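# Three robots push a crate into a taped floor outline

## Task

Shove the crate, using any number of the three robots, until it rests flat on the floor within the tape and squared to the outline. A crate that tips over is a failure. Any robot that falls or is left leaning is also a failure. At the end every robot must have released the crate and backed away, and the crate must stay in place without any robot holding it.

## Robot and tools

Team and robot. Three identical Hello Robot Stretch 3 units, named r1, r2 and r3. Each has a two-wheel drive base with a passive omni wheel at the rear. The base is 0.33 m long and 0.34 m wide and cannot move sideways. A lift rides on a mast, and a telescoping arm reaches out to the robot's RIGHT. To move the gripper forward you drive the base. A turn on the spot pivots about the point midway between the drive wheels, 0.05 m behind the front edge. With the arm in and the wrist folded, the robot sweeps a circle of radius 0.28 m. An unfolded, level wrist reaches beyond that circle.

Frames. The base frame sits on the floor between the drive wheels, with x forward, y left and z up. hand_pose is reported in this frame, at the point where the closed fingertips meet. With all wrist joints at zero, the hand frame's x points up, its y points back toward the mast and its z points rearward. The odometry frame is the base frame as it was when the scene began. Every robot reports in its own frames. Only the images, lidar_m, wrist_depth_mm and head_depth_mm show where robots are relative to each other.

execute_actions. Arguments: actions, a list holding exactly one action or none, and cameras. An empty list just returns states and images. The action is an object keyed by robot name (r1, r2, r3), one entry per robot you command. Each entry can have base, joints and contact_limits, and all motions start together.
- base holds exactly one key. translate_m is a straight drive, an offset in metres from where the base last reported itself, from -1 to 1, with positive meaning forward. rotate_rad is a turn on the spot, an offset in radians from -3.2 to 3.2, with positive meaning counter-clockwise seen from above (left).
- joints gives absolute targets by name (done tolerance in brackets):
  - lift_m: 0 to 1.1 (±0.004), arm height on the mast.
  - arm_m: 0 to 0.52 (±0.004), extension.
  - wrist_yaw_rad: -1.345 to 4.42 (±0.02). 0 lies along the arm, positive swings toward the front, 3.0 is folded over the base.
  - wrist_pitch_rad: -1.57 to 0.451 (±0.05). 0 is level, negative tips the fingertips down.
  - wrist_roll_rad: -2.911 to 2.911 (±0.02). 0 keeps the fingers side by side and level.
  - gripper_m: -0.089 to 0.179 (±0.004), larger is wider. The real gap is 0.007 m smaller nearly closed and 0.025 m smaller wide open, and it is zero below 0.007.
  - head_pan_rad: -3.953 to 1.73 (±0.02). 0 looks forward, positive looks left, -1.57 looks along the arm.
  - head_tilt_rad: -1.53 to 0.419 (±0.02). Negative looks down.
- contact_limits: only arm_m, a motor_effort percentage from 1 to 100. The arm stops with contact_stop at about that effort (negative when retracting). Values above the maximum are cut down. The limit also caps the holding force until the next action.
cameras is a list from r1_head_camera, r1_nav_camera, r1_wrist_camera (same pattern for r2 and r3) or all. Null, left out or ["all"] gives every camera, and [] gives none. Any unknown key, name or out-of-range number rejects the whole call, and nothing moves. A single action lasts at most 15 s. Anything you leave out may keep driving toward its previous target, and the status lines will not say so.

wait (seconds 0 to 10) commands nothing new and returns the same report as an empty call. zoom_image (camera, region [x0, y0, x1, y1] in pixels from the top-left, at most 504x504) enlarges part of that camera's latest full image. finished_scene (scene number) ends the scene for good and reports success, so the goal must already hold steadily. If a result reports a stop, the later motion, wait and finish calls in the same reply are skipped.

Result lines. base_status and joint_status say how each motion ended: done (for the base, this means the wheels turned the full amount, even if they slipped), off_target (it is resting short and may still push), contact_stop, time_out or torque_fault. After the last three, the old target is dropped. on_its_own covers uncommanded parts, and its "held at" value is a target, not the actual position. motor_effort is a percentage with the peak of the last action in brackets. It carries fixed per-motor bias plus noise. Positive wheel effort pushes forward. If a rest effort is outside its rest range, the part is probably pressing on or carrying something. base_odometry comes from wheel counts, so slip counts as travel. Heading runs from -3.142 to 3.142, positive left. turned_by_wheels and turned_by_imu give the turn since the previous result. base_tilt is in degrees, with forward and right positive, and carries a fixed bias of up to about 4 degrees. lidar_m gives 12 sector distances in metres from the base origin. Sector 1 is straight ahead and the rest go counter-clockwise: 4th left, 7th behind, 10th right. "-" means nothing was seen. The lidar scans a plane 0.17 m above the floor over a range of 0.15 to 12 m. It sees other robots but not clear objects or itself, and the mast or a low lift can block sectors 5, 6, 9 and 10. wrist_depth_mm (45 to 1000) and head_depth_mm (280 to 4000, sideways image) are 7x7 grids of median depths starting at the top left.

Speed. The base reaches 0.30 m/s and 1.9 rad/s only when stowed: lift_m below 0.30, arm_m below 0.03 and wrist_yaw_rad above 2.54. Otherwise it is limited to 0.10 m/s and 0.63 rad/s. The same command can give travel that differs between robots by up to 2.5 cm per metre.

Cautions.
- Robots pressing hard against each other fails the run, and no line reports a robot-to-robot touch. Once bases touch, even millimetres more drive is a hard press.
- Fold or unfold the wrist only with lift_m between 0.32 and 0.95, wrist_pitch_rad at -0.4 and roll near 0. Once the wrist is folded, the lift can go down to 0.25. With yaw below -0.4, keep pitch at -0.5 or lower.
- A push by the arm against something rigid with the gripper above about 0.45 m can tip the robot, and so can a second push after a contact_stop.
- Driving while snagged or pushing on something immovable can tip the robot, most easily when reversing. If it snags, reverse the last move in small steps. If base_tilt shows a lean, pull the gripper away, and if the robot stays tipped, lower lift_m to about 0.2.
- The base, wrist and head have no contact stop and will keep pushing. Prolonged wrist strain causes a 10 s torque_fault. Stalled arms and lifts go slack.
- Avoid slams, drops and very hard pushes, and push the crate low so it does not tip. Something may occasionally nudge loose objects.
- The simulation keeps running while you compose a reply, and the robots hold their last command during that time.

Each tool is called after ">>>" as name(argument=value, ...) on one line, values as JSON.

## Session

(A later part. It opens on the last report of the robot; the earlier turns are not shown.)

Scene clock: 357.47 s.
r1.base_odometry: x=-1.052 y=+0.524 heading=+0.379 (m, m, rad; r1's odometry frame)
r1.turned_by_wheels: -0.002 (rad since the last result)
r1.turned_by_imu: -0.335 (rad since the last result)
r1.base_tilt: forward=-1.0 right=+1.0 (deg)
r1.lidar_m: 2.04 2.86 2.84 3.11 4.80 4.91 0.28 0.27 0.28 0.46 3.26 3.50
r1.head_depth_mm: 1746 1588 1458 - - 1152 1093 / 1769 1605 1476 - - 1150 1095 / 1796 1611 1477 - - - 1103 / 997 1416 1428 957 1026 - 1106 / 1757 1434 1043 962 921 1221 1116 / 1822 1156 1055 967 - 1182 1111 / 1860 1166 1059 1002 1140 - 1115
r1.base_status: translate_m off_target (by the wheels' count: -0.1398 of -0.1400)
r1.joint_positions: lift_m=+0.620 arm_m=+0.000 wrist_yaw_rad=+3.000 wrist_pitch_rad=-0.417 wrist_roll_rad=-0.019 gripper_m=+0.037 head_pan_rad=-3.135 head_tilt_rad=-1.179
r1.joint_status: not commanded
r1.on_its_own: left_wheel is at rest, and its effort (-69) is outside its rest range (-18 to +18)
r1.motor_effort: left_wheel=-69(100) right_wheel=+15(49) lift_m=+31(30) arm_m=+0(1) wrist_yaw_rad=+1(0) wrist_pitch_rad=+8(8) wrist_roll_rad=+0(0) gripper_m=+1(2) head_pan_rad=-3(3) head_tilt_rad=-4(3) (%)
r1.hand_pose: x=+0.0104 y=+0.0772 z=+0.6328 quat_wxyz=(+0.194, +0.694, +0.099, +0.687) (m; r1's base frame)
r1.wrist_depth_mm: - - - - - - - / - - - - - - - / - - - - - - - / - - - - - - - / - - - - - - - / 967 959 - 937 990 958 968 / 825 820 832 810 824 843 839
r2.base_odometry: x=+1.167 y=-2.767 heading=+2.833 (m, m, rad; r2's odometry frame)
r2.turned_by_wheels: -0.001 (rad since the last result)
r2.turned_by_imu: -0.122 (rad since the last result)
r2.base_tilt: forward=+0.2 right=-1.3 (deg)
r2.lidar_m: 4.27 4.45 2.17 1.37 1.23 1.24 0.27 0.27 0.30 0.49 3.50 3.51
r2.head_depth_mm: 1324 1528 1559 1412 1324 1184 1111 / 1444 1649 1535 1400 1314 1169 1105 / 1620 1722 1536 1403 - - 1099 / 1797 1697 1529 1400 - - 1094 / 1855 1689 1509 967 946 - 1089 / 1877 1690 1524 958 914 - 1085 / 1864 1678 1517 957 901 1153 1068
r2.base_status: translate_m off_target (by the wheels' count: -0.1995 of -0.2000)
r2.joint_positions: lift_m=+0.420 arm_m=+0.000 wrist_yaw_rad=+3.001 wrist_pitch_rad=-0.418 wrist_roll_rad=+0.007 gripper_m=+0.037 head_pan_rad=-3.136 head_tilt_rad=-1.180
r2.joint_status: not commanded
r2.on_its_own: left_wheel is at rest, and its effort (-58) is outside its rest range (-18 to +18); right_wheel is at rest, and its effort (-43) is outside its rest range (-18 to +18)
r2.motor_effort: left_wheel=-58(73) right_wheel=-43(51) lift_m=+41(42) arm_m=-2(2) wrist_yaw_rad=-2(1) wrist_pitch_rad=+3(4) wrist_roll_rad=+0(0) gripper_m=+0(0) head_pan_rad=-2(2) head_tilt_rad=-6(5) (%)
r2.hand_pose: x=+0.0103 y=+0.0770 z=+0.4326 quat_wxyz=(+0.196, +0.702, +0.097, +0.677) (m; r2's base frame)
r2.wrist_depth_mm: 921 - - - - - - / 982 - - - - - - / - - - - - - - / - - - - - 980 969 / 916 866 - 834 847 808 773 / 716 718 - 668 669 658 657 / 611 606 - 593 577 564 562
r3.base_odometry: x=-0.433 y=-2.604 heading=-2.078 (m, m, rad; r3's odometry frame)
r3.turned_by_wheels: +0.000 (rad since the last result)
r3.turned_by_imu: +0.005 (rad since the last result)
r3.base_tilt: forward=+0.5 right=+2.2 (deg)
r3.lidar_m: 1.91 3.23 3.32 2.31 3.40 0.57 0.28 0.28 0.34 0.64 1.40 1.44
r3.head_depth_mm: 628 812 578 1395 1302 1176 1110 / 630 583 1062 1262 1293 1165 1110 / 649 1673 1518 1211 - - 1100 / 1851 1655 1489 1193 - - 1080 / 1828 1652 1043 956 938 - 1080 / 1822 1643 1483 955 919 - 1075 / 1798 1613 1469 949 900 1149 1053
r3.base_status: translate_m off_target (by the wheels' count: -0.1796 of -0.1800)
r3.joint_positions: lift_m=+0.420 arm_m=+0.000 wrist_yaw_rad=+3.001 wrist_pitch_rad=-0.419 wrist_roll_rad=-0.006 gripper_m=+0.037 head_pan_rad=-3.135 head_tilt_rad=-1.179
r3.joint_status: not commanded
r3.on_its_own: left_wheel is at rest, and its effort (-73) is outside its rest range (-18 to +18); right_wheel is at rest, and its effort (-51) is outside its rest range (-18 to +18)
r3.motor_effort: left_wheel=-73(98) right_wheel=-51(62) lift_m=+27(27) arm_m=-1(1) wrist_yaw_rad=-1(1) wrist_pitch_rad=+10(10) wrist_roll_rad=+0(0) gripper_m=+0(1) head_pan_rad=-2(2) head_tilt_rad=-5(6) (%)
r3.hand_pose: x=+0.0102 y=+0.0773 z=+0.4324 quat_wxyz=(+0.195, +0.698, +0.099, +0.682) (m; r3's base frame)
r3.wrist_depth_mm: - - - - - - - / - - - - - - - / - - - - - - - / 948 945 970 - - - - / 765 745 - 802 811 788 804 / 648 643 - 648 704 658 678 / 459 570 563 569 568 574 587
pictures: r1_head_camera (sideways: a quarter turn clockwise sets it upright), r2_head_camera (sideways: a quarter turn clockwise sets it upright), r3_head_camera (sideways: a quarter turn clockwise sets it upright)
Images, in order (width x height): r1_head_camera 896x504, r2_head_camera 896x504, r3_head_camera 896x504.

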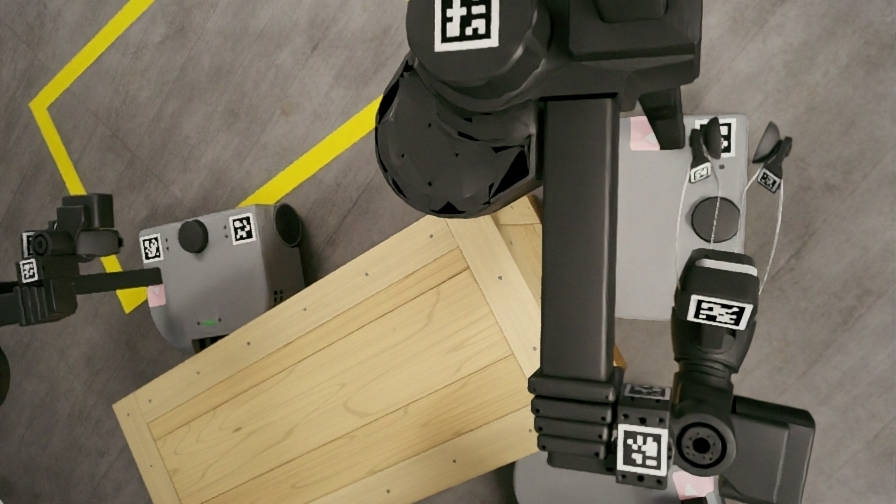

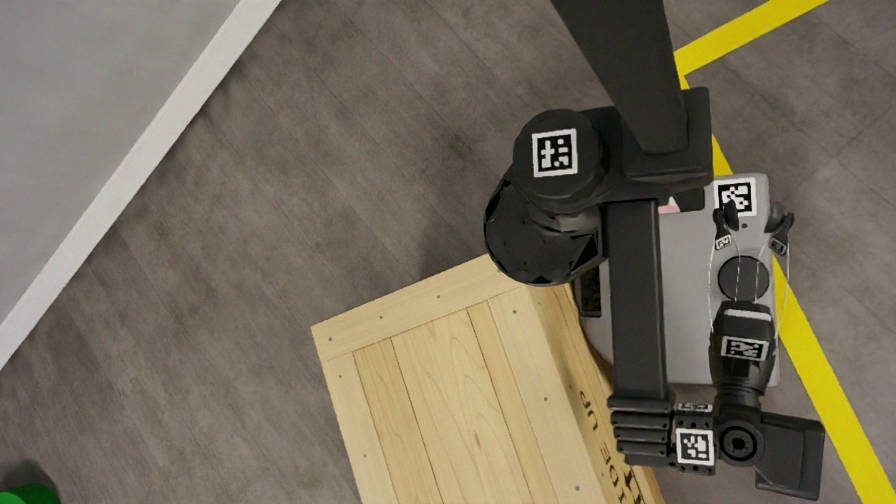

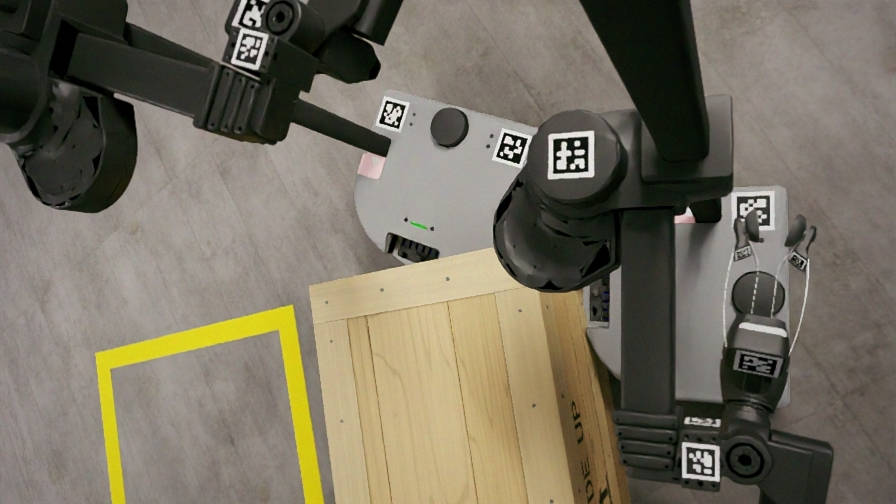

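>>> execute_actions(actions=[{"r3":{"base":{"translate_m":0.14}},"r1":{"base":{"translate_m":0.14}},"r2":{"base":{"translate_m":0.14}}}], cameras=[])

>>> execute_actions(actions=[{"r3":{"base":{"rotate_rad":-0.5}},"r1":{"base":{"rotate_rad":-0.8}},"r2":{"base":{"rotate_rad":-0.6}}}], cameras=[])

>>> execute_actions(actions=[{"r3":{"base":{"translate_m":-0.165}},"r1":{"base":{"translate_m":-0.24}},"r2":{"base":{"translate_m":-0.18}}}], cameras=[])

>>> execute_actions(actions=[{"r3":{"base":{"rotate_rad":0.76}},"r1":{"base":{"rotate_rad":1.38}},"r2":{"base":{"rotate_rad":0.97}}}], cameras=[])

>>> execute_actions(actions=[{"r1":{"base":{"translate_m":-0.04}},"r2":{"base":{"translate_m":-0.01}}}], cameras=["r3_head_camera","r2_head_camera"])

>>> execute_actions(actions=[{"r3":{"base":{"translate_m":-0.16}},"r1":{"base":{"translate_m":-0.13}},"r2":{"base":{"translate_m":-0.18}}}], cameras=["r3_head_camera","r1_head_camera","r2_head_camera","r3_nav_camera"])

Scene clock: 367.73 s.
r1.base_odometry: x=-0.922 y=+0.576 heading=+0.379 (m, m, rad; r1's odometry frame)
r1.turned_by_wheels: +0.000 (rad since the last result)
r1.turned_by_imu: +0.002 (rad since the last result)
r1.base_tilt: forward=-1.1 right=+1.1 (deg)
r1.lidar_m: 1.90 2.78 2.75 3.01 4.67 5.15 0.40 0.39 0.40 0.60 3.41 3.39
r1.head_depth_mm: 1766 1593 1458 - - 1144 1085 / 1747 1589 1465 - - 1154 1099 / 1507 1449 1490 - - - 1104 / 1775 1463 1031 1071 1298 - 1105 / 1824 1164 1045 992 1238 1223 1109 / 1807 1146 1050 979 - 1174 1120 / 1837 1163 1077 1376 1204 - 1115
r1.base_status: done
r1.joint_positions: lift_m=+0.620 arm_m=+0.000 wrist_yaw_rad=+3.000 wrist_pitch_rad=-0.417 wrist_roll_rad=-0.019 gripper_m=+0.037 head_pan_rad=-3.135 head_tilt_rad=-1.179
r1.joint_status: not commanded
r1.motor_effort: left_wheel=-1(63) right_wheel=+0(14) lift_m=+30(30) arm_m=-2(0) wrist_yaw_rad=+0(0) wrist_pitch_rad=+8(8) wrist_roll_rad=+0(0) gripper_m=+0(1) head_pan_rad=-3(3) head_tilt_rad=-3(4) (%)
r1.hand_pose: x=+0.0104 y=+0.0772 z=+0.6328 quat_wxyz=(+0.194, +0.694, +0.099, +0.687) (m; r1's base frame)
r1.wrist_depth_mm: - - - - - - - / - - - - - - - / - - - - - - - / - - - - - - - / - - - - - - - / 948 946 - 984 978 969 973 / 824 824 826 823 790 821 816
r2.base_odometry: x=+1.034 y=-2.725 heading=+2.833 (m, m, rad; r2's odometry frame)
r2.turned_by_wheels: +0.000 (rad since the last result)
r2.turned_by_imu: +0.002 (rad since the last result)
r2.base_tilt: forward=+0.2 right=-1.3 (deg)
r2.lidar_m: 4.13 4.35 2.37 1.47 1.32 1.33 0.40 0.40 0.45 0.73 3.40 3.42
r2.head_depth_mm: 1416 1633 1563 1407 1326 1186 1113 / 1564 1679 1554 1400 1310 1160 1106 / 1725 1700 1547 1397 - - 1103 / 1833 1696 1536 1266 - - 1097 / 1880 1687 1057 1008 1286 - 1090 / 1892 1679 1054 979 1256 - 1082 / 1873 1673 1052 960 1197 1164 1071
r2.base_status: done
r2.joint_positions: lift_m=+0.420 arm_m=+0.000 wrist_yaw_rad=+3.001 wrist_pitch_rad=-0.418 wrist_roll_rad=+0.007 gripper_m=+0.037 head_pan_rad=-3.136 head_tilt_rad=-1.180
r2.joint_status: not commanded
r2.motor_effort: left_wheel=+0(53) right_wheel=+1(40) lift_m=+42(42) arm_m=-1(2) wrist_yaw_rad=+0(1) wrist_pitch_rad=+3(4) wrist_roll_rad=+0(0) gripper_m=+0(0) head_pan_rad=-3(2) head_tilt_rad=-5(6) (%)
r2.hand_pose: x=+0.0103 y=+0.0770 z=+0.4326 quat_wxyz=(+0.196, +0.702, +0.097, +0.677) (m; r2's base frame)
r2.wrist_depth_mm: 978 - - - - - - / - - - - - - - / - - - - - - - / - - - - - - 980 / 883 878 - 843 856 807 765 / 733 716 - 676 671 659 643 / 619 609 - 586 569 568 559
r3.base_odometry: x=-0.501 y=-2.727 heading=-2.078 (m, m, rad; r3's odometry frame)
r3.turned_by_wheels: +0.000 (rad since the last result)
r3.turned_by_imu: +0.001 (rad since the last result)
r3.base_tilt: forward=+0.5 right=+2.2 (deg)
r3.lidar_m: 1.80 3.08 3.19 2.33 3.48 0.72 0.41 0.42 0.50 1.40 1.33 1.36
r3.head_depth_mm: 689 1678 1512 1376 1310 1175 1107 / 1853 1700 1341 1232 1302 1163 1106 / 1877 1678 1523 1275 - - 1102 / 1865 1648 1475 1109 - - 1087 / 1836 1647 1046 990 1271 - 1074 / 1814 1628 1035 979 1233 - 1074 / 1809 1612 1031 961 1220 1145 1063
r3.base_status: done
r3.joint_positions: lift_m=+0.420 arm_m=+0.000 wrist_yaw_rad=+3.001 wrist_pitch_rad=-0.419 wrist_roll_rad=-0.006 gripper_m=+0.037 head_pan_rad=-3.135 head_tilt_rad=-1.179
r3.joint_status: not commanded
r3.motor_effort: left_wheel=+0(69) right_wheel=+1(49) lift_m=+27(27) arm_m=-1(0) wrist_yaw_rad=-1(1) wrist_pitch_rad=+10(10) wrist_roll_rad=+0(0) gripper_m=+0(1) head_pan_rad=-1(1) head_tilt_rad=-5(5) (%)
r3.hand_pose: x=+0.0102 y=+0.0773 z=+0.4324 quat_wxyz=(+0.195, +0.698, +0.099, +0.682) (m; r3's base frame)
r3.wrist_depth_mm: - - - - - - - / - - - - - - - / - - - - - - - / 934 924 964 - - - - / 787 792 - 789 792 788 803 / 585 651 - 656 681 673 666 / 554 570 556 572 571 584 579
pictures: none
No camera images: the call's "cameras" was empty. Leave "cameras" out to get every camera's image.

Scene clock: 370.00 s.
r1.base_odometry: x=-0.922 y=+0.576 heading=-0.421 (m, m, rad; r1's odometry frame)
r1.turned_by_wheels: -0.800 (rad since the last result)
r1.turned_by_imu: -0.807 (rad since the last result)
r1.base_tilt: forward=-1.0 right=+1.2 (deg)
r1.lidar_m: 3.38 3.42 1.90 2.76 2.79 3.50 5.42 0.45 0.39 0.39 0.66 2.57
r1.head_depth_mm: 1739 1595 1461 - - 1147 1098 / 1784 1612 1474 - - 1156 1096 / 1780 1612 1481 - - - 1097 / 1813 1624 1489 1370 1304 - 1107 / 1800 1641 1504 1388 1304 1220 1112 / 1822 1648 1513 1399 - 1170 1119 / 1836 1681 1517 974 920 - 1087
r1.base_status: done
r1.joint_positions: lift_m=+0.620 arm_m=+0.000 wrist_yaw_rad=+3.000 wrist_pitch_rad=-0.417 wrist_roll_rad=-0.019 gripper_m=+0.037 head_pan_rad=-3.135 head_tilt_rad=-1.179
r1.joint_status: not commanded
r1.motor_effort: left_wheel=+3(8) right_wheel=-1(4) lift_m=+30(30) arm_m=-1(1) wrist_yaw_rad=-1(0) wrist_pitch_rad=+8(8) wrist_roll_rad=-1(0) gripper_m=-1(0) head_pan_rad=-3(3) head_tilt_rad=-3(4) (%)
r1.hand_pose: x=+0.0104 y=+0.0772 z=+0.6328 quat_wxyz=(+0.194, +0.694, +0.099, +0.687) (m; r1's base frame)
r1.wrist_depth_mm: - - - - - - - / - - - - - - - / - - - - - - - / - - - - - - - / - - - - - - - / 941 932 - 950 981 941 967 / 820 799 817 817 811 814 840
r2.base_odometry: x=+1.034 y=-2.725 heading=+2.233 (m, m, rad; r2's odometry frame)
r2.turned_by_wheels: -0.600 (rad since the last result)
r2.turned_by_imu: -0.592 (rad since the last result)
r2.base_tilt: forward=+0.2 right=-1.3 (deg)
r2.lidar_m: 3.41 3.99 4.35 2.66 1.53 1.32 1.32 0.41 0.40 0.44 0.66 3.41
r2.head_depth_mm: 1298 1593 1565 1410 1323 1184 1109 / 1325 1581 1535 1410 1318 1170 1107 / 1363 1631 1528 1407 - - 1100 / 1389 1636 1539 1414 - - 1102 / 1423 1647 1509 1382 1293 - 1100 / 1466 1662 1503 1389 1241 - 1088 / 1509 1686 1513 951 1046 1153 1073
r2.base_status: done
r2.joint_positions: lift_m=+0.420 arm_m=+0.000 wrist_yaw_rad=+3.001 wrist_pitch_rad=-0.418 wrist_roll_rad=+0.007 gripper_m=+0.037 head_pan_rad=-3.136 head_tilt_rad=-1.180
r2.joint_status: not commanded
r2.motor_effort: left_wheel=+1(5) right_wheel=-2(4) lift_m=+42(41) arm_m=-2(2) wrist_yaw_rad=-1(1) wrist_pitch_rad=+4(4) wrist_roll_rad=+0(0) gripper_m=+0(1) head_pan_rad=-2(2) head_tilt_rad=-5(5) (%)
r2.hand_pose: x=+0.0103 y=+0.0770 z=+0.4326 quat_wxyz=(+0.196, +0.702, +0.097, +0.677) (m; r2's base frame)
r2.wrist_depth_mm: - - - - - - - / - - - - - - - / - - - - - - - / - - - - - - 970 / 890 874 - 838 850 810 778 / 730 704 - 678 664 655 645 / 613 607 - 588 578 563 564
r3.base_odometry: x=-0.501 y=-2.727 heading=-2.578 (m, m, rad; r3's odometry frame)
r3.turned_by_wheels: -0.500 (rad since the last result)
r3.turned_by_imu: -0.501 (rad since the last result)
r3.base_tilt: forward=+0.5 right=+2.2 (deg)
r3.lidar_m: 1.37 1.84 3.10 3.20 2.36 3.46 0.72 0.41 0.42 0.51 1.39 1.32
r3.head_depth_mm: 1902 1710 1539 1395 1305 1166 1112 / 1886 1681 1525 1389 1299 1159 1104 / 1790 1643 1504 1388 - - 1102 / 957 1170 1318 1357 - - 1084 / 649 1589 1307 1356 1273 - 1082 / 1784 1623 1483 1314 1233 - 1078 / 1794 1613 1474 946 1107 1152 1057
r3.base_status: done
r3.joint_positions: lift_m=+0.420 arm_m=+0.000 wrist_yaw_rad=+3.001 wrist_pitch_rad=-0.419 wrist_roll_rad=-0.006 gripper_m=+0.037 head_pan_rad=-3.135 head_tilt_rad=-1.179
r3.joint_status: not commanded
r3.motor_effort: left_wheel=+2(7) right_wheel=-2(5) lift_m=+27(27) arm_m=+0(1) wrist_yaw_rad=-2(1) wrist_pitch_rad=+10(10) wrist_roll_rad=+0(0) gripper_m=+0(0) head_pan_rad=-2(2) head_tilt_rad=-5(6) (%)
r3.hand_pose: x=+0.0102 y=+0.0773 z=+0.4324 quat_wxyz=(+0.195, +0.698, +0.099, +0.682) (m; r3's base frame)
r3.wrist_depth_mm: - - - - - - - / - - - - - - - / - - - - - - - / 964 960 950 - - - - / 761 781 - 790 807 802 818 / 654 636 - 647 667 659 673 / 564 562 564 574 567 569 576
pictures: none
No camera images: the call's "cameras" was empty. Leave "cameras" out to get every camera's image.

Scene clock: 373.53 s.
r1.base_odometry: x=-1.141 y=+0.673 heading=-0.420 (m, m, rad; r1's odometry frame)
r1.turned_by_wheels: +0.000 (rad since the last result)
r1.turned_by_imu: -0.001 (rad since the last result)
r1.base_tilt: forward=-1.0 right=+1.1 (deg)
r1.lidar_m: 3.62 3.65 2.06 2.72 2.75 3.45 5.17 3.34 0.33 0.33 0.38 0.68
r1.head_depth_mm: 1768 1596 1455 - - 1144 1093 / 1770 1616 1466 - - 1156 1098 / 1781 1612 1478 - - - 1096 / 1808 1633 1492 1371 1320 - 1108 / 1828 1639 1492 1388 1305 1222 1109 / 1815 1650 1509 1386 - 1171 1112 / 1832 1658 1524 1406 1311 - 1019
r1.base_status: done
r1.joint_positions: lift_m=+0.620 arm_m=+0.000 wrist_yaw_rad=+3.000 wrist_pitch_rad=-0.417 wrist_roll_rad=-0.019 gripper_m=+0.037 head_pan_rad=-3.135 head_tilt_rad=-1.179
r1.joint_status: not commanded
r1.motor_effort: left_wheel=+3(5) right_wheel=-2(4) lift_m=+31(30) arm_m=-1(1) wrist_yaw_rad=-1(0) wrist_pitch_rad=+8(8) wrist_roll_rad=+0(0) gripper_m=+1(0) head_pan_rad=-3(2) head_tilt_rad=-4(4) (%)
r1.hand_pose: x=+0.0104 y=+0.0772 z=+0.6328 quat_wxyz=(+0.194, +0.694, +0.099, +0.687) (m; r1's base frame)
r1.wrist_depth_mm: - - - - - - - / - - - - - - - / - - - - - - - / - - - - - - - / - - - - - - - / 938 954 - 962 986 950 956 / 810 817 814 825 805 835 835
r2.base_odometry: x=+1.144 y=-2.867 heading=+2.233 (m, m, rad; r2's odometry frame)
r2.turned_by_wheels: +0.000 (rad since the last result)
r2.turned_by_imu: +0.001 (rad since the last result)
r2.base_tilt: forward=+0.2 right=-1.3 (deg)
r2.lidar_m: 3.59 4.16 4.38 2.30 1.33 1.15 1.15 0.30 0.29 0.32 0.48 3.59
r2.head_depth_mm: 1118 1359 1538 1419 1326 1181 1114 / 1144 1407 1548 1403 1310 1167 1101 / 1181 1446 1534 1395 - - 1101 / 1208 1488 1539 1404 - - 1096 / 1241 1545 1523 1392 1297 - 1100 / 1265 1580 1516 1389 1281 - 1092 / 1318 1605 1501 1379 884 971 1074
r2.base_status: done
r2.joint_positions: lift_m=+0.420 arm_m=+0.000 wrist_yaw_rad=+3.001 wrist_pitch_rad=-0.418 wrist_roll_rad=+0.007 gripper_m=+0.037 head_pan_rad=-3.136 head_tilt_rad=-1.180
r2.joint_status: not commanded
r2.motor_effort: left_wheel=+2(2) right_wheel=-2(5) lift_m=+42(42) arm_m=-2(1) wrist_yaw_rad=-1(0) wrist_pitch_rad=+4(4) wrist_roll_rad=+0(0) gripper_m=+1(0) head_pan_rad=-3(2) head_tilt_rad=-5(6) (%)
r2.hand_pose: x=+0.0103 y=+0.0770 z=+0.4326 quat_wxyz=(+0.196, +0.702, +0.097, +0.677) (m; r2's base frame)
r2.wrist_depth_mm: - - - - - - - / - - - - - - - / - - - - - - - / - - - - - 979 995 / 884 882 - 853 840 794 796 / 727 726 - 666 667 666 650 / 617 616 - 586 573 563 555
r3.base_odometry: x=-0.361 y=-2.638 heading=-2.578 (m, m, rad; r3's odometry frame)
r3.turned_by_wheels: +0.000 (rad since the last result)
r3.turned_by_imu: +0.001 (rad since the last result)
r3.base_tilt: forward=+0.5 right=+2.2 (deg)
r3.lidar_m: 1.52 2.04 3.18 3.29 3.46 3.31 0.69 0.28 0.29 0.35 0.70 1.47
r3.head_depth_mm: 1920 1703 1542 1399 1304 1177 1106 / 1894 1689 1528 1388 1297 1164 1103 / 1880 1688 1524 1384 - - 1100 / 1848 1664 1496 1383 - - 1083 / 1747 1195 1302 1349 1274 - 1077 / 1821 1591 1298 1314 1183 - 1079 / 720 721 1447 1329 877 1114 1053
r3.base_status: done
r3.joint_positions: lift_m=+0.420 arm_m=+0.000 wrist_yaw_rad=+3.001 wrist_pitch_rad=-0.419 wrist_roll_rad=-0.006 gripper_m=+0.037 head_pan_rad=-3.135 head_tilt_rad=-1.179
r3.joint_status: not commanded
r3.motor_effort: left_wheel=+2(3) right_wheel=-1(7) lift_m=+27(27) arm_m=-1(1) wrist_yaw_rad=-1(1) wrist_pitch_rad=+10(10) wrist_roll_rad=+0(0) gripper_m=+0(0) head_pan_rad=-1(2) head_tilt_rad=-5(6) (%)
r3.hand_pose: x=+0.0102 y=+0.0773 z=+0.4324 quat_wxyz=(+0.195, +0.698, +0.099, +0.682) (m; r3's base frame)
r3.wrist_depth_mm: - - - - - - - / - - - - - - - / - - - - - - - / 914 950 937 - - - - / 777 763 - 776 792 791 828 / 632 655 - 663 673 670 684 / 562 559 560 577 564 572 585
pictures: none
No camera images: the call's "cameras" was empty. Leave "cameras" out to get every camera's image.

Scene clock: 376.70 s.
r1.base_odometry: x=-1.141 y=+0.673 heading=+0.959 (m, m, rad; r1's odometry frame)
r1.turned_by_wheels: +1.380 (rad since the last result)
r1.turned_by_imu: +1.394 (rad since the last result)
r1.base_tilt: forward=-1.1 right=+1.1 (deg)
r1.lidar_m: 2.73 2.73 3.07 5.02 4.65 1.12 0.33 0.34 0.58 3.63 3.62 2.06
r1.head_depth_mm: 1698 1388 1433 - - 1151 1099 / 1769 1396 1460 - - 1155 1093 / 1779 1139 1057 - - - 1107 / 1789 1139 1043 976 1256 - 1112 / 1809 1144 1045 980 1305 1216 1118 / 1834 1642 1075 997 - 1174 1109 / 1855 1658 1512 1220 1165 - 1114
r1.base_status: done
r1.joint_positions: lift_m=+0.620 arm_m=+0.000 wrist_yaw_rad=+3.000 wrist_pitch_rad=-0.417 wrist_roll_rad=-0.019 gripper_m=+0.037 head_pan_rad=-3.135 head_tilt_rad=-1.179
r1.joint_status: not commanded
r1.motor_effort: left_wheel=-3(9) right_wheel=+3(6) lift_m=+31(30) arm_m=-1(1) wrist_yaw_rad=+0(0) wrist_pitch_rad=+8(8) wrist_roll_rad=+0(0) gripper_m=+0(1) head_pan_rad=-3(3) head_tilt_rad=-4(4) (%)
r1.hand_pose: x=+0.0104 y=+0.0772 z=+0.6328 quat_wxyz=(+0.194, +0.694, +0.099, +0.687) (m; r1's base frame)
r1.wrist_depth_mm: - - - - - - - / - - - - - - - / - - - - - - - / - - - - - - - / - - - - - - - / 962 976 - 975 982 961 978 / 827 821 819 822 796 830 831
r2.base_odometry: x=+1.144 y=-2.867 heading=-3.080 (m, m, rad; r2's odometry frame)
r2.turned_by_wheels: +0.970 (rad since the last result)
r2.turned_by_imu: +0.959 (rad since the last result)
r2.base_tilt: forward=+0.2 right=-1.3 (deg)
r2.lidar_m: 4.40 2.70 1.41 1.15 1.15 1.28 0.29 0.31 0.44 1.03 3.59 3.96
r2.head_depth_mm: 1643 1695 1542 1411 1328 1178 1107 / 1844 1713 1542 1411 1310 1174 1106 / 1905 1704 1537 1399 - - 1102 / 1914 1688 1510 980 - - 1097 / 1851 1694 1062 966 1071 - 1097 / 1877 1683 1059 964 1125 - 1084 / 1858 1679 1050 956 1218 1161 1077
r2.base_status: done
r2.joint_positions: lift_m=+0.420 arm_m=+0.000 wrist_yaw_rad=+3.001 wrist_pitch_rad=-0.418 wrist_roll_rad=+0.007 gripper_m=+0.037 head_pan_rad=-3.136 head_tilt_rad=-1.180
r2.joint_status: not commanded
r2.motor_effort: left_wheel=-2(6) right_wheel=+3(4) lift_m=+42(41) arm_m=-2(2) wrist_yaw_rad=-1(1) wrist_pitch_rad=+3(3) wrist_roll_rad=+0(0) gripper_m=+1(0) head_pan_rad=-3(2) head_tilt_rad=-5(5) (%)
r2.hand_pose: x=+0.0103 y=+0.0770 z=+0.4326 quat_wxyz=(+0.196, +0.702, +0.097, +0.677) (m; r2's base frame)
r2.wrist_depth_mm: 857 - - - - - - / 910 - - - - - - / 984 - - - - - - / - - - - - 999 976 / 919 871 - 847 840 816 793 / 726 711 - 669 670 664 653 / 621 614 - 582 582 563 554
r3.base_odometry: x=-0.361 y=-2.638 heading=-1.818 (m, m, rad; r3's odometry frame)
r3.turned_by_wheels: +0.760 (rad since the last result)
r3.turned_by_imu: +0.763 (rad since the last result)
r3.base_tilt: forward=+0.5 right=+2.2 (deg)
r3.lidar_m: 2.72 3.18 2.29 2.24 3.32 0.70 0.28 0.30 0.44 1.48 1.47 1.66
r3.head_depth_mm: 649 1639 1531 1378 1302 1174 1118 / 663 1683 1304 1224 1311 1161 1104 / 1870 1675 1509 1241 - - 1095 / 1857 1651 1472 985 - - 1081 / 1834 1647 1044 961 1028 - 1080 / 1808 1630 1039 949 1087 - 1076 / 1792 1620 1029 943 1198 1147 1055
r3.base_status: done
r3.joint_positions: lift_m=+0.420 arm_m=+0.000 wrist_yaw_rad=+3.001 wrist_pitch_rad=-0.419 wrist_roll_rad=-0.006 gripper_m=+0.037 head_pan_rad=-3.135 head_tilt_rad=-1.179
r3.joint_status: not commanded
r3.motor_effort: left_wheel=-2(8) right_wheel=+3(8) lift_m=+27(27) arm_m=-1(1) wrist_yaw_rad=-1(1) wrist_pitch_rad=+10(10) wrist_roll_rad=+0(0) gripper_m=+0(0) head_pan_rad=-1(1) head_tilt_rad=-5(5) (%)
r3.hand_pose: x=+0.0102 y=+0.0773 z=+0.4324 quat_wxyz=(+0.195, +0.698, +0.099, +0.682) (m; r3's base frame)
r3.wrist_depth_mm: - - - - - - - / - - - - - - - / - - - - - - - / 910 940 953 - - - - / 741 779 - 790 818 798 787 / 569 655 - 643 695 680 662 / 549 556 551 577 569 581 578
pictures: none
No camera images: the call's "cameras" was empty. Leave "cameras" out to get every camera's image.

Scene clock: 378.37 s.
r1.base_odometry: x=-1.164 y=+0.641 heading=+0.959 (m, m, rad; r1's odometry frame)
r1.turned_by_wheels: +0.000 (rad since the last result)
r1.turned_by_imu: +0.000 (rad since the last result)
r1.base_tilt: forward=-1.1 right=+1.1 (deg)
r1.lidar_m: 2.77 2.76 3.10 5.08 4.57 1.08 0.29 0.30 0.43 3.65 3.63 2.09
r1.head_depth_mm: 1672 1400 1421 - - 1148 1086 / 1761 1401 1427 - - 1157 1094 / 1795 1140 1055 - - - 1104 / 1804 1145 1036 951 1101 - 1108 / 1803 1139 1042 974 1199 1214 1117 / 1823 1653 1074 977 - 1169 1117 / 1820 1671 1526 1227 1172 - 1111
r1.base_status: done
r1.joint_positions: lift_m=+0.620 arm_m=+0.000 wrist_yaw_rad=+3.000 wrist_pitch_rad=-0.417 wrist_roll_rad=-0.019 gripper_m=+0.037 head_pan_rad=-3.135 head_tilt_rad=-1.179
r1.joint_status: not commanded
r1.motor_effort: left_wheel=-2(9) right_wheel=+3(4) lift_m=+31(30) arm_m=+0(1) wrist_yaw_rad=+1(0) wrist_pitch_rad=+8(8) wrist_roll_rad=+0(0) gripper_m=+1(0) head_pan_rad=-3(3) head_tilt_rad=-4(4) (%)
r1.hand_pose: x=+0.0104 y=+0.0772 z=+0.6328 quat_wxyz=(+0.194, +0.694, +0.099, +0.687) (m; r1's base frame)
r1.wrist_depth_mm: - - - - - - - / - - - - - - - / - - - - - - - / - - - - - - - / - - - - - - - / 949 958 - 943 981 973 985 / 824 823 810 821 801 832 824
r2.base_odometry: x=+1.154 y=-2.866 heading=-3.080 (m, m, rad; r2's odometry frame)
r2.turned_by_wheels: +0.000 (rad since the last result)
r2.turned_by_imu: +0.000 (rad since the last result)
r2.base_tilt: forward=+0.2 right=-1.3 (deg)
r2.lidar_m: 4.43 2.69 1.40 1.16 1.15 1.27 0.28 0.30 0.42 0.98 3.58 3.98
r2.head_depth_mm: 1622 1689 1559 1409 1332 1183 1112 / 1839 1720 1554 1406 1304 1160 1105 / 1906 1698 1537 1406 - - 1101 / 1886 1709 1511 982 - - 1100 / 1864 1696 1058 966 1030 - 1089 / 1866 1686 1057 963 1085 - 1083 / 1871 1670 1048 959 1211 1166 1073
r2.base_status: done
r2.joint_positions: lift_m=+0.420 arm_m=+0.000 wrist_yaw_rad=+3.001 wrist_pitch_rad=-0.418 wrist_roll_rad=+0.007 gripper_m=+0.037 head_pan_rad=-3.136 head_tilt_rad=-1.180
r2.joint_status: not commanded
r2.motor_effort: left_wheel=-2(7) right_wheel=+2(3) lift_m=+41(42) arm_m=-2(1) wrist_yaw_rad=+0(1) wrist_pitch_rad=+3(3) wrist_roll_rad=+0(0) gripper_m=+0(0) head_pan_rad=-3(3) head_tilt_rad=-5(6) (%)
r2.hand_pose: x=+0.0103 y=+0.0770 z=+0.4326 quat_wxyz=(+0.196, +0.702, +0.097, +0.677) (m; r2's base frame)
r2.wrist_depth_mm: 871 - - - - - - / 934 - - - - - - / 980 - - - - - - / - - - - - - 976 / 909 879 - 824 837 792 781 / 729 709 - 676 671 673 649 / 610 607 - 587 581 562 562
r3.base_odometry: x=-0.361 y=-2.638 heading=-1.818 (m, m, rad; r3's odometry frame)
r3.turned_by_wheels: +0.000 (rad since the last result)
r3.turned_by_imu: +0.000 (rad since the last result)
r3.base_tilt: forward=+0.5 right=+2.2 (deg)
r3.lidar_m: 2.72 3.18 2.29 2.24 3.31 0.68 0.28 0.30 0.44 1.47 1.47 1.66
r3.head_depth_mm: 648 841 1542 1408 1303 1178 1110 / 650 1686 1302 1228 1296 1162 1102 / 1838 1677 1516 1231 - - 1094 / 1847 1671 1459 988 - - 1082 / 1844 1654 1044 954 1026 - 1078 / 1815 1630 1039 949 1085 - 1075 / 1804 1622 1025 948 1202 1148 1061
r3.base_status: not commanded
r3.joint_positions: lift_m=+0.420 arm_m=+0.000 wrist_yaw_rad=+3.001 wrist_pitch_rad=-0.419 wrist_roll_rad=-0.006 gripper_m=+0.037 head_pan_rad=-3.135 head_tilt_rad=-1.179
r3.joint_status: not commanded
r3.motor_effort: left_wheel=-3(3) right_wheel=+3(3) lift_m=+27(27) arm_m=+0(1) wrist_yaw_rad=-1(1) wrist_pitch_rad=+10(10) wrist_roll_rad=+0(0) gripper_m=+0(0) head_pan_rad=-2(2) head_tilt_rad=-5(5) (%)
r3.hand_pose: x=+0.0102 y=+0.0773 z=+0.4324 quat_wxyz=(+0.195, +0.698, +0.099, +0.682) (m; r3's base frame)
r3.wrist_depth_mm: - - - - - - - / - - - - - - - / - - - - - - - / 956 960 971 - - - - / 762 775 - 790 797 779 805 / 562 640 - 661 680 675 665 / 537 550 553 572 557 572 574
pictures: r2_head_camera (sideways: a quarter turn clockwise sets it upright), r3_head_camera (sideways: a quarter turn clockwise sets it upright)
Images, in order (width x height): r2_head_camera 896x504, r3_head_camera 896x504.

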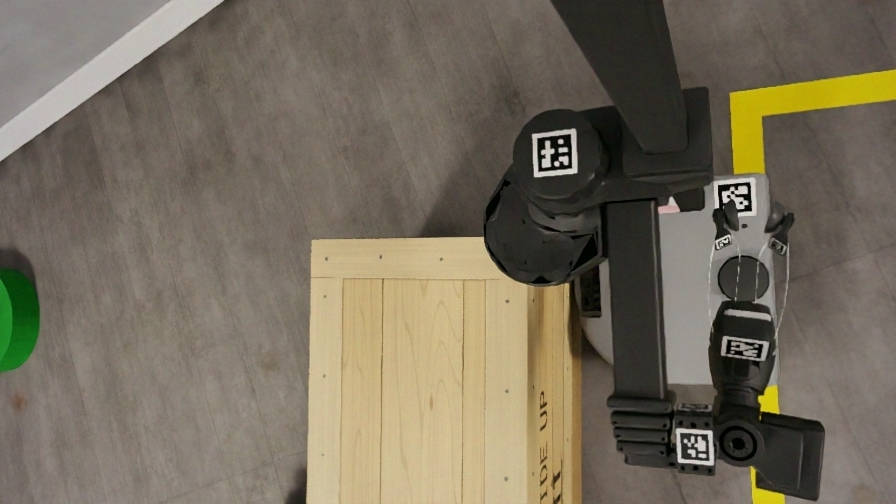

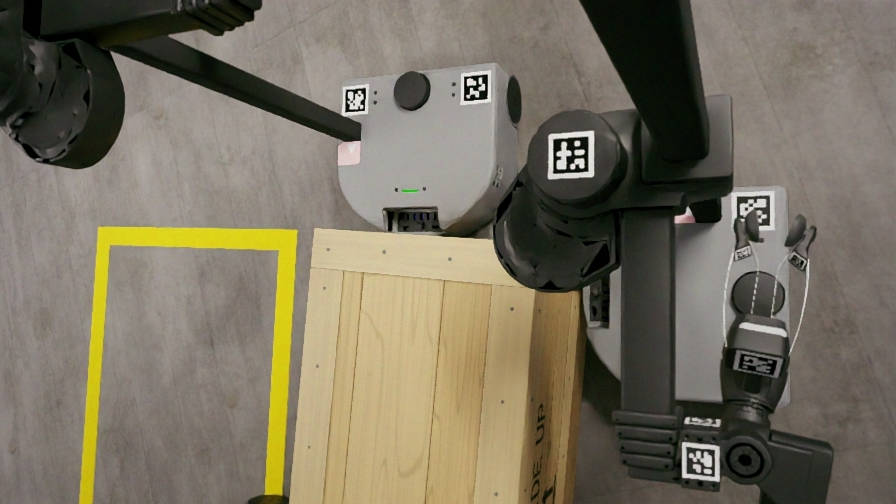

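Scene clock: 381.40 s.
r1.base_odometry: x=-1.239 y=+0.535 heading=+0.958 (m, m, rad; r1's odometry frame)
r1.turned_by_wheels: -0.002 (rad since the last result)
r1.turned_by_imu: -0.301 (rad since the last result)
r1.base_tilt: forward=-1.0 right=+1.1 (deg)
r1.lidar_m: 2.17 2.82 2.86 3.68 5.10 3.09 0.27 0.27 0.28 0.46 3.68 2.27
r1.head_depth_mm: 1756 1593 1458 - - 1150 1104 / 1760 1604 1463 - - 1154 1101 / 1786 1620 1449 - - - 1105 / 992 1411 1414 957 1022 - 1108 / 1792 1439 1040 963 920 1218 1111 / 1819 1148 1054 969 - 1177 1116 / 1822 1156 1063 1001 1146 - 1110
r1.base_status: translate_m off_target (by the wheels' count: -0.1298 of -0.1300)
r1.joint_positions: lift_m=+0.620 arm_m=+0.000 wrist_yaw_rad=+3.000 wrist_pitch_rad=-0.417 wrist_roll_rad=-0.019 gripper_m=+0.037 head_pan_rad=-3.135 head_tilt_rad=-1.179
r1.joint_status: not commanded
r1.on_its_own: left_wheel is at rest, and its effort (-69) is outside its rest range (-18 to +18)
r1.motor_effort: left_wheel=-69(100) right_wheel=+9(33) lift_m=+30(30) arm_m=-1(1) wrist_yaw_rad=+0(1) wrist_pitch_rad=+8(8) wrist_roll_rad=+0(0) gripper_m=+0(0) head_pan_rad=-3(3) head_tilt_rad=-3(4) (%)
r1.hand_pose: x=+0.0104 y=+0.0772 z=+0.6329 quat_wxyz=(+0.194, +0.694, +0.099, +0.687) (m; r1's base frame)
r1.wrist_depth_mm: - - - - - - - / - - - - - - - / - - - - - - - / - - - - - - - / - - - - - - - / 970 954 - 950 971 954 964 / 819 814 820 817 807 815 832
r2.base_odometry: x=+1.334 y=-2.855 heading=-3.081 (m, m, rad; r2's odometry frame)
r2.turned_by_wheels: -0.001 (rad since the last result)
r2.turned_by_imu: -0.111 (rad since the last result)
r2.base_tilt: forward=+0.2 right=-1.4 (deg)
r2.lidar_m: 4.53 3.35 1.44 1.10 1.09 1.15 0.27 0.27 0.30 0.49 3.65 3.87
r2.head_depth_mm: 1383 1538 1552 1425 1327 1186 1107 / 1572 1683 1544 1407 1318 1162 1101 / 1809 1714 1530 1395 - - 1100 / 1898 1682 1528 1392 - - 1096 / 1908 1674 1488 966 945 - 1097 / 1854 1675 1523 965 916 - 1077 / 1851 1680 1514 955 902 1159 1074
r2.base_status: translate_m off_target (by the wheels' count: -0.1795 of -0.1800)
r2.joint_positions: lift_m=+0.420 arm_m=+0.000 wrist_yaw_rad=+3.001 wrist_pitch_rad=-0.418 wrist_roll_rad=+0.007 gripper_m=+0.037 head_pan_rad=-3.136 head_tilt_rad=-1.180
r2.joint_status: not commanded
r2.on_its_own: left_wheel is at rest, and its effort (-59) is outside its rest range (-18 to +18); right_wheel is at rest, and its effort (-42) is outside its rest range (-18 to +18)
r2.motor_effort: left_wheel=-59(69) right_wheel=-42(48) lift_m=+42(42) arm_m=-2(2) wrist_yaw_rad=-1(1) wrist_pitch_rad=+4(4) wrist_roll_rad=+0(0) gripper_m=+0(0) head_pan_rad=-3(3) head_tilt_rad=-6(6) (%)
r2.hand_pose: x=+0.0103 y=+0.0770 z=+0.4326 quat_wxyz=(+0.196, +0.702, +0.097, +0.677) (m; r2's base frame)
r2.wrist_depth_mm: 813 - - - - - - / 855 - - - - - - / 901 995 - - - - - / 967 - - - - - 961 / 896 881 - 836 852 806 778 / 722 722 - 675 675 660 642 / 618 608 - 578 565 565 555
r3.base_odometry: x=-0.322 y=-2.484 heading=-1.819 (m, m, rad; r3's odometry frame)
r3.turned_by_wheels: +0.000 (rad since the last result)
r3.turned_by_imu: -0.001 (rad since the last result)
r3.base_tilt: forward=+0.5 right=+2.2 (deg)
r3.lidar_m: 2.80 3.29 2.26 2.25 3.28 0.56 0.28 0.28 0.34 0.65 1.52 1.71
r3.head_depth_mm: 625 1656 579 1406 1299 1178 1110 / 626 582 1103 1267 1299 1156 1099 / 643 1669 1514 1220 - - 1101 / 1848 1672 1494 1189 - - 1081 / 1842 1656 1043 956 937 - 1075 / 1821 1637 1476 951 923 - 1076 / 1814 1621 1468 943 899 1150 1056
r3.base_status: translate_m off_target (by the wheels' count: -0.1596 of -0.1600)
r3.joint_positions: lift_m=+0.420 arm_m=+0.000 wrist_yaw_rad=+3.001 wrist_pitch_rad=-0.419 wrist_roll_rad=-0.006 gripper_m=+0.037 head_pan_rad=-3.135 head_tilt_rad=-1.180
r3.joint_status: not commanded
r3.on_its_own: left_wheel is at rest, and its effort (-69) is outside its rest range (-18 to +18); right_wheel is at rest, and its effort (-49) is outside its rest range (-18 to +18)
r3.motor_effort: left_wheel=-69(100) right_wheel=-49(62) lift_m=+27(27) arm_m=+0(1) wrist_yaw_rad=-1(1) wrist_pitch_rad=+10(10) wrist_roll_rad=+0(0) gripper_m=-1(0) head_pan_rad=-2(1) head_tilt_rad=-5(5) (%)
r3.hand_pose: x=+0.0102 y=+0.0773 z=+0.4324 quat_wxyz=(+0.195, +0.698, +0.099, +0.682) (m; r3's base frame)
r3.wrist_depth_mm: - - - - - - - / - - - - - - - / - - - - - - - / 934 924 958 - - - - / 760 757 - 783 808 798 810 / 637 641 - 651 701 676 688 / 460 564 560 569 570 572 568
pictures: r1_head_camera (sideways: a quarter turn clockwise sets it upright), r2_head_camera (sideways: a quarter turn clockwise sets it upright), r3_head_camera (sideways: a quarter turn clockwise sets it upright), r3_nav_camera (sideways: a quarter turn counterclockwise sets it upright)
Images, in order (width x height): r1_head_camera 896x504, r2_head_camera 896x504, r3_head_camera 896x504, r3_nav_camera 672x504.

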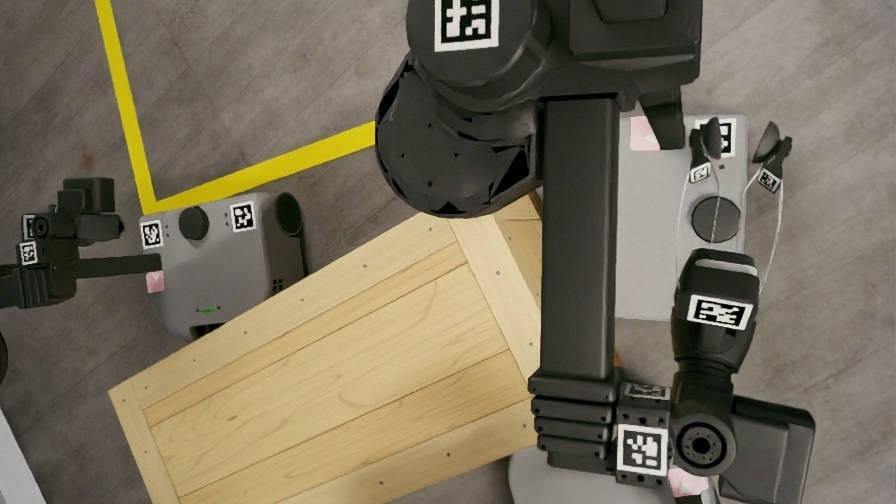

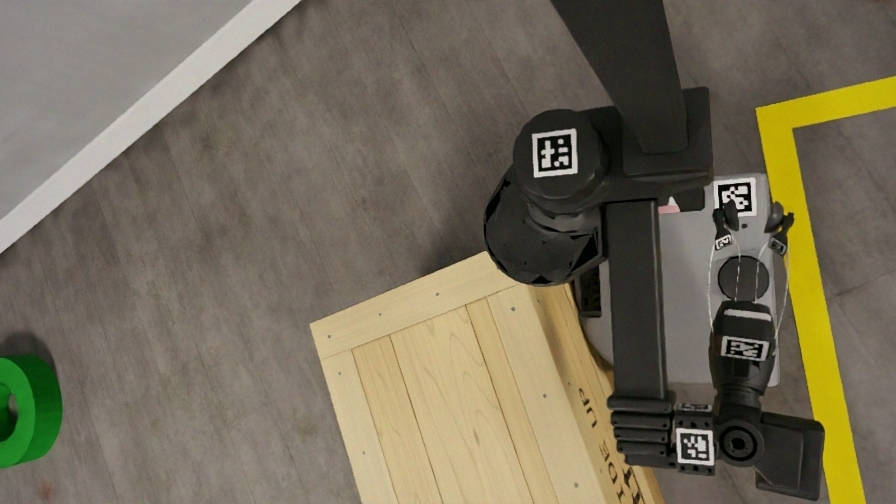

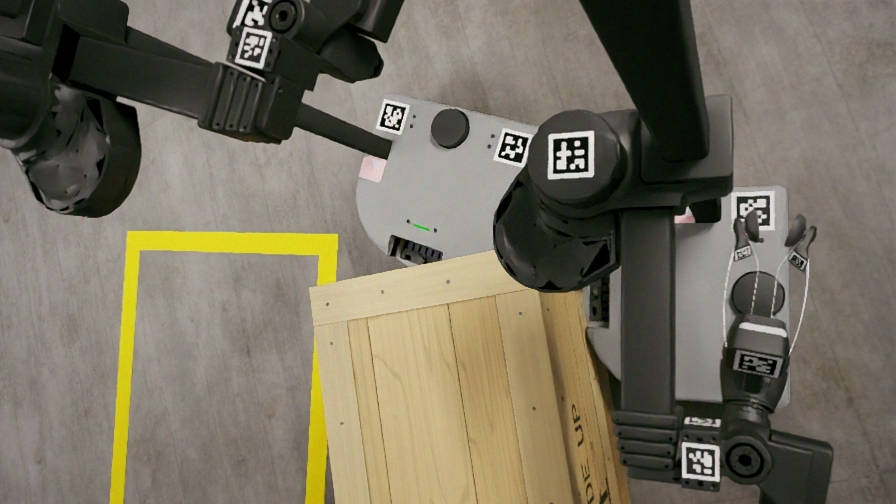

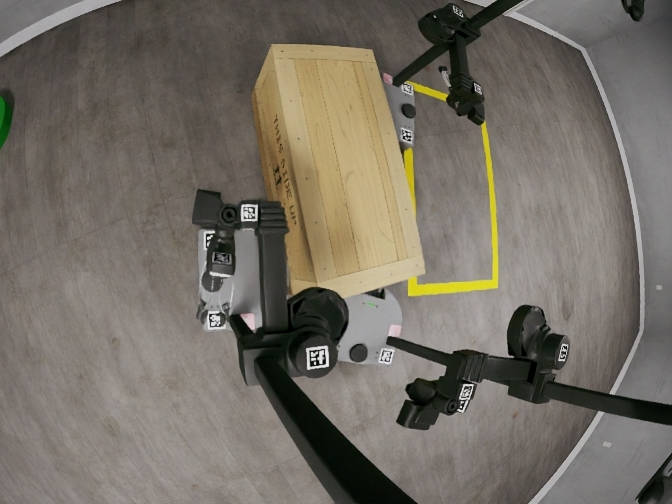

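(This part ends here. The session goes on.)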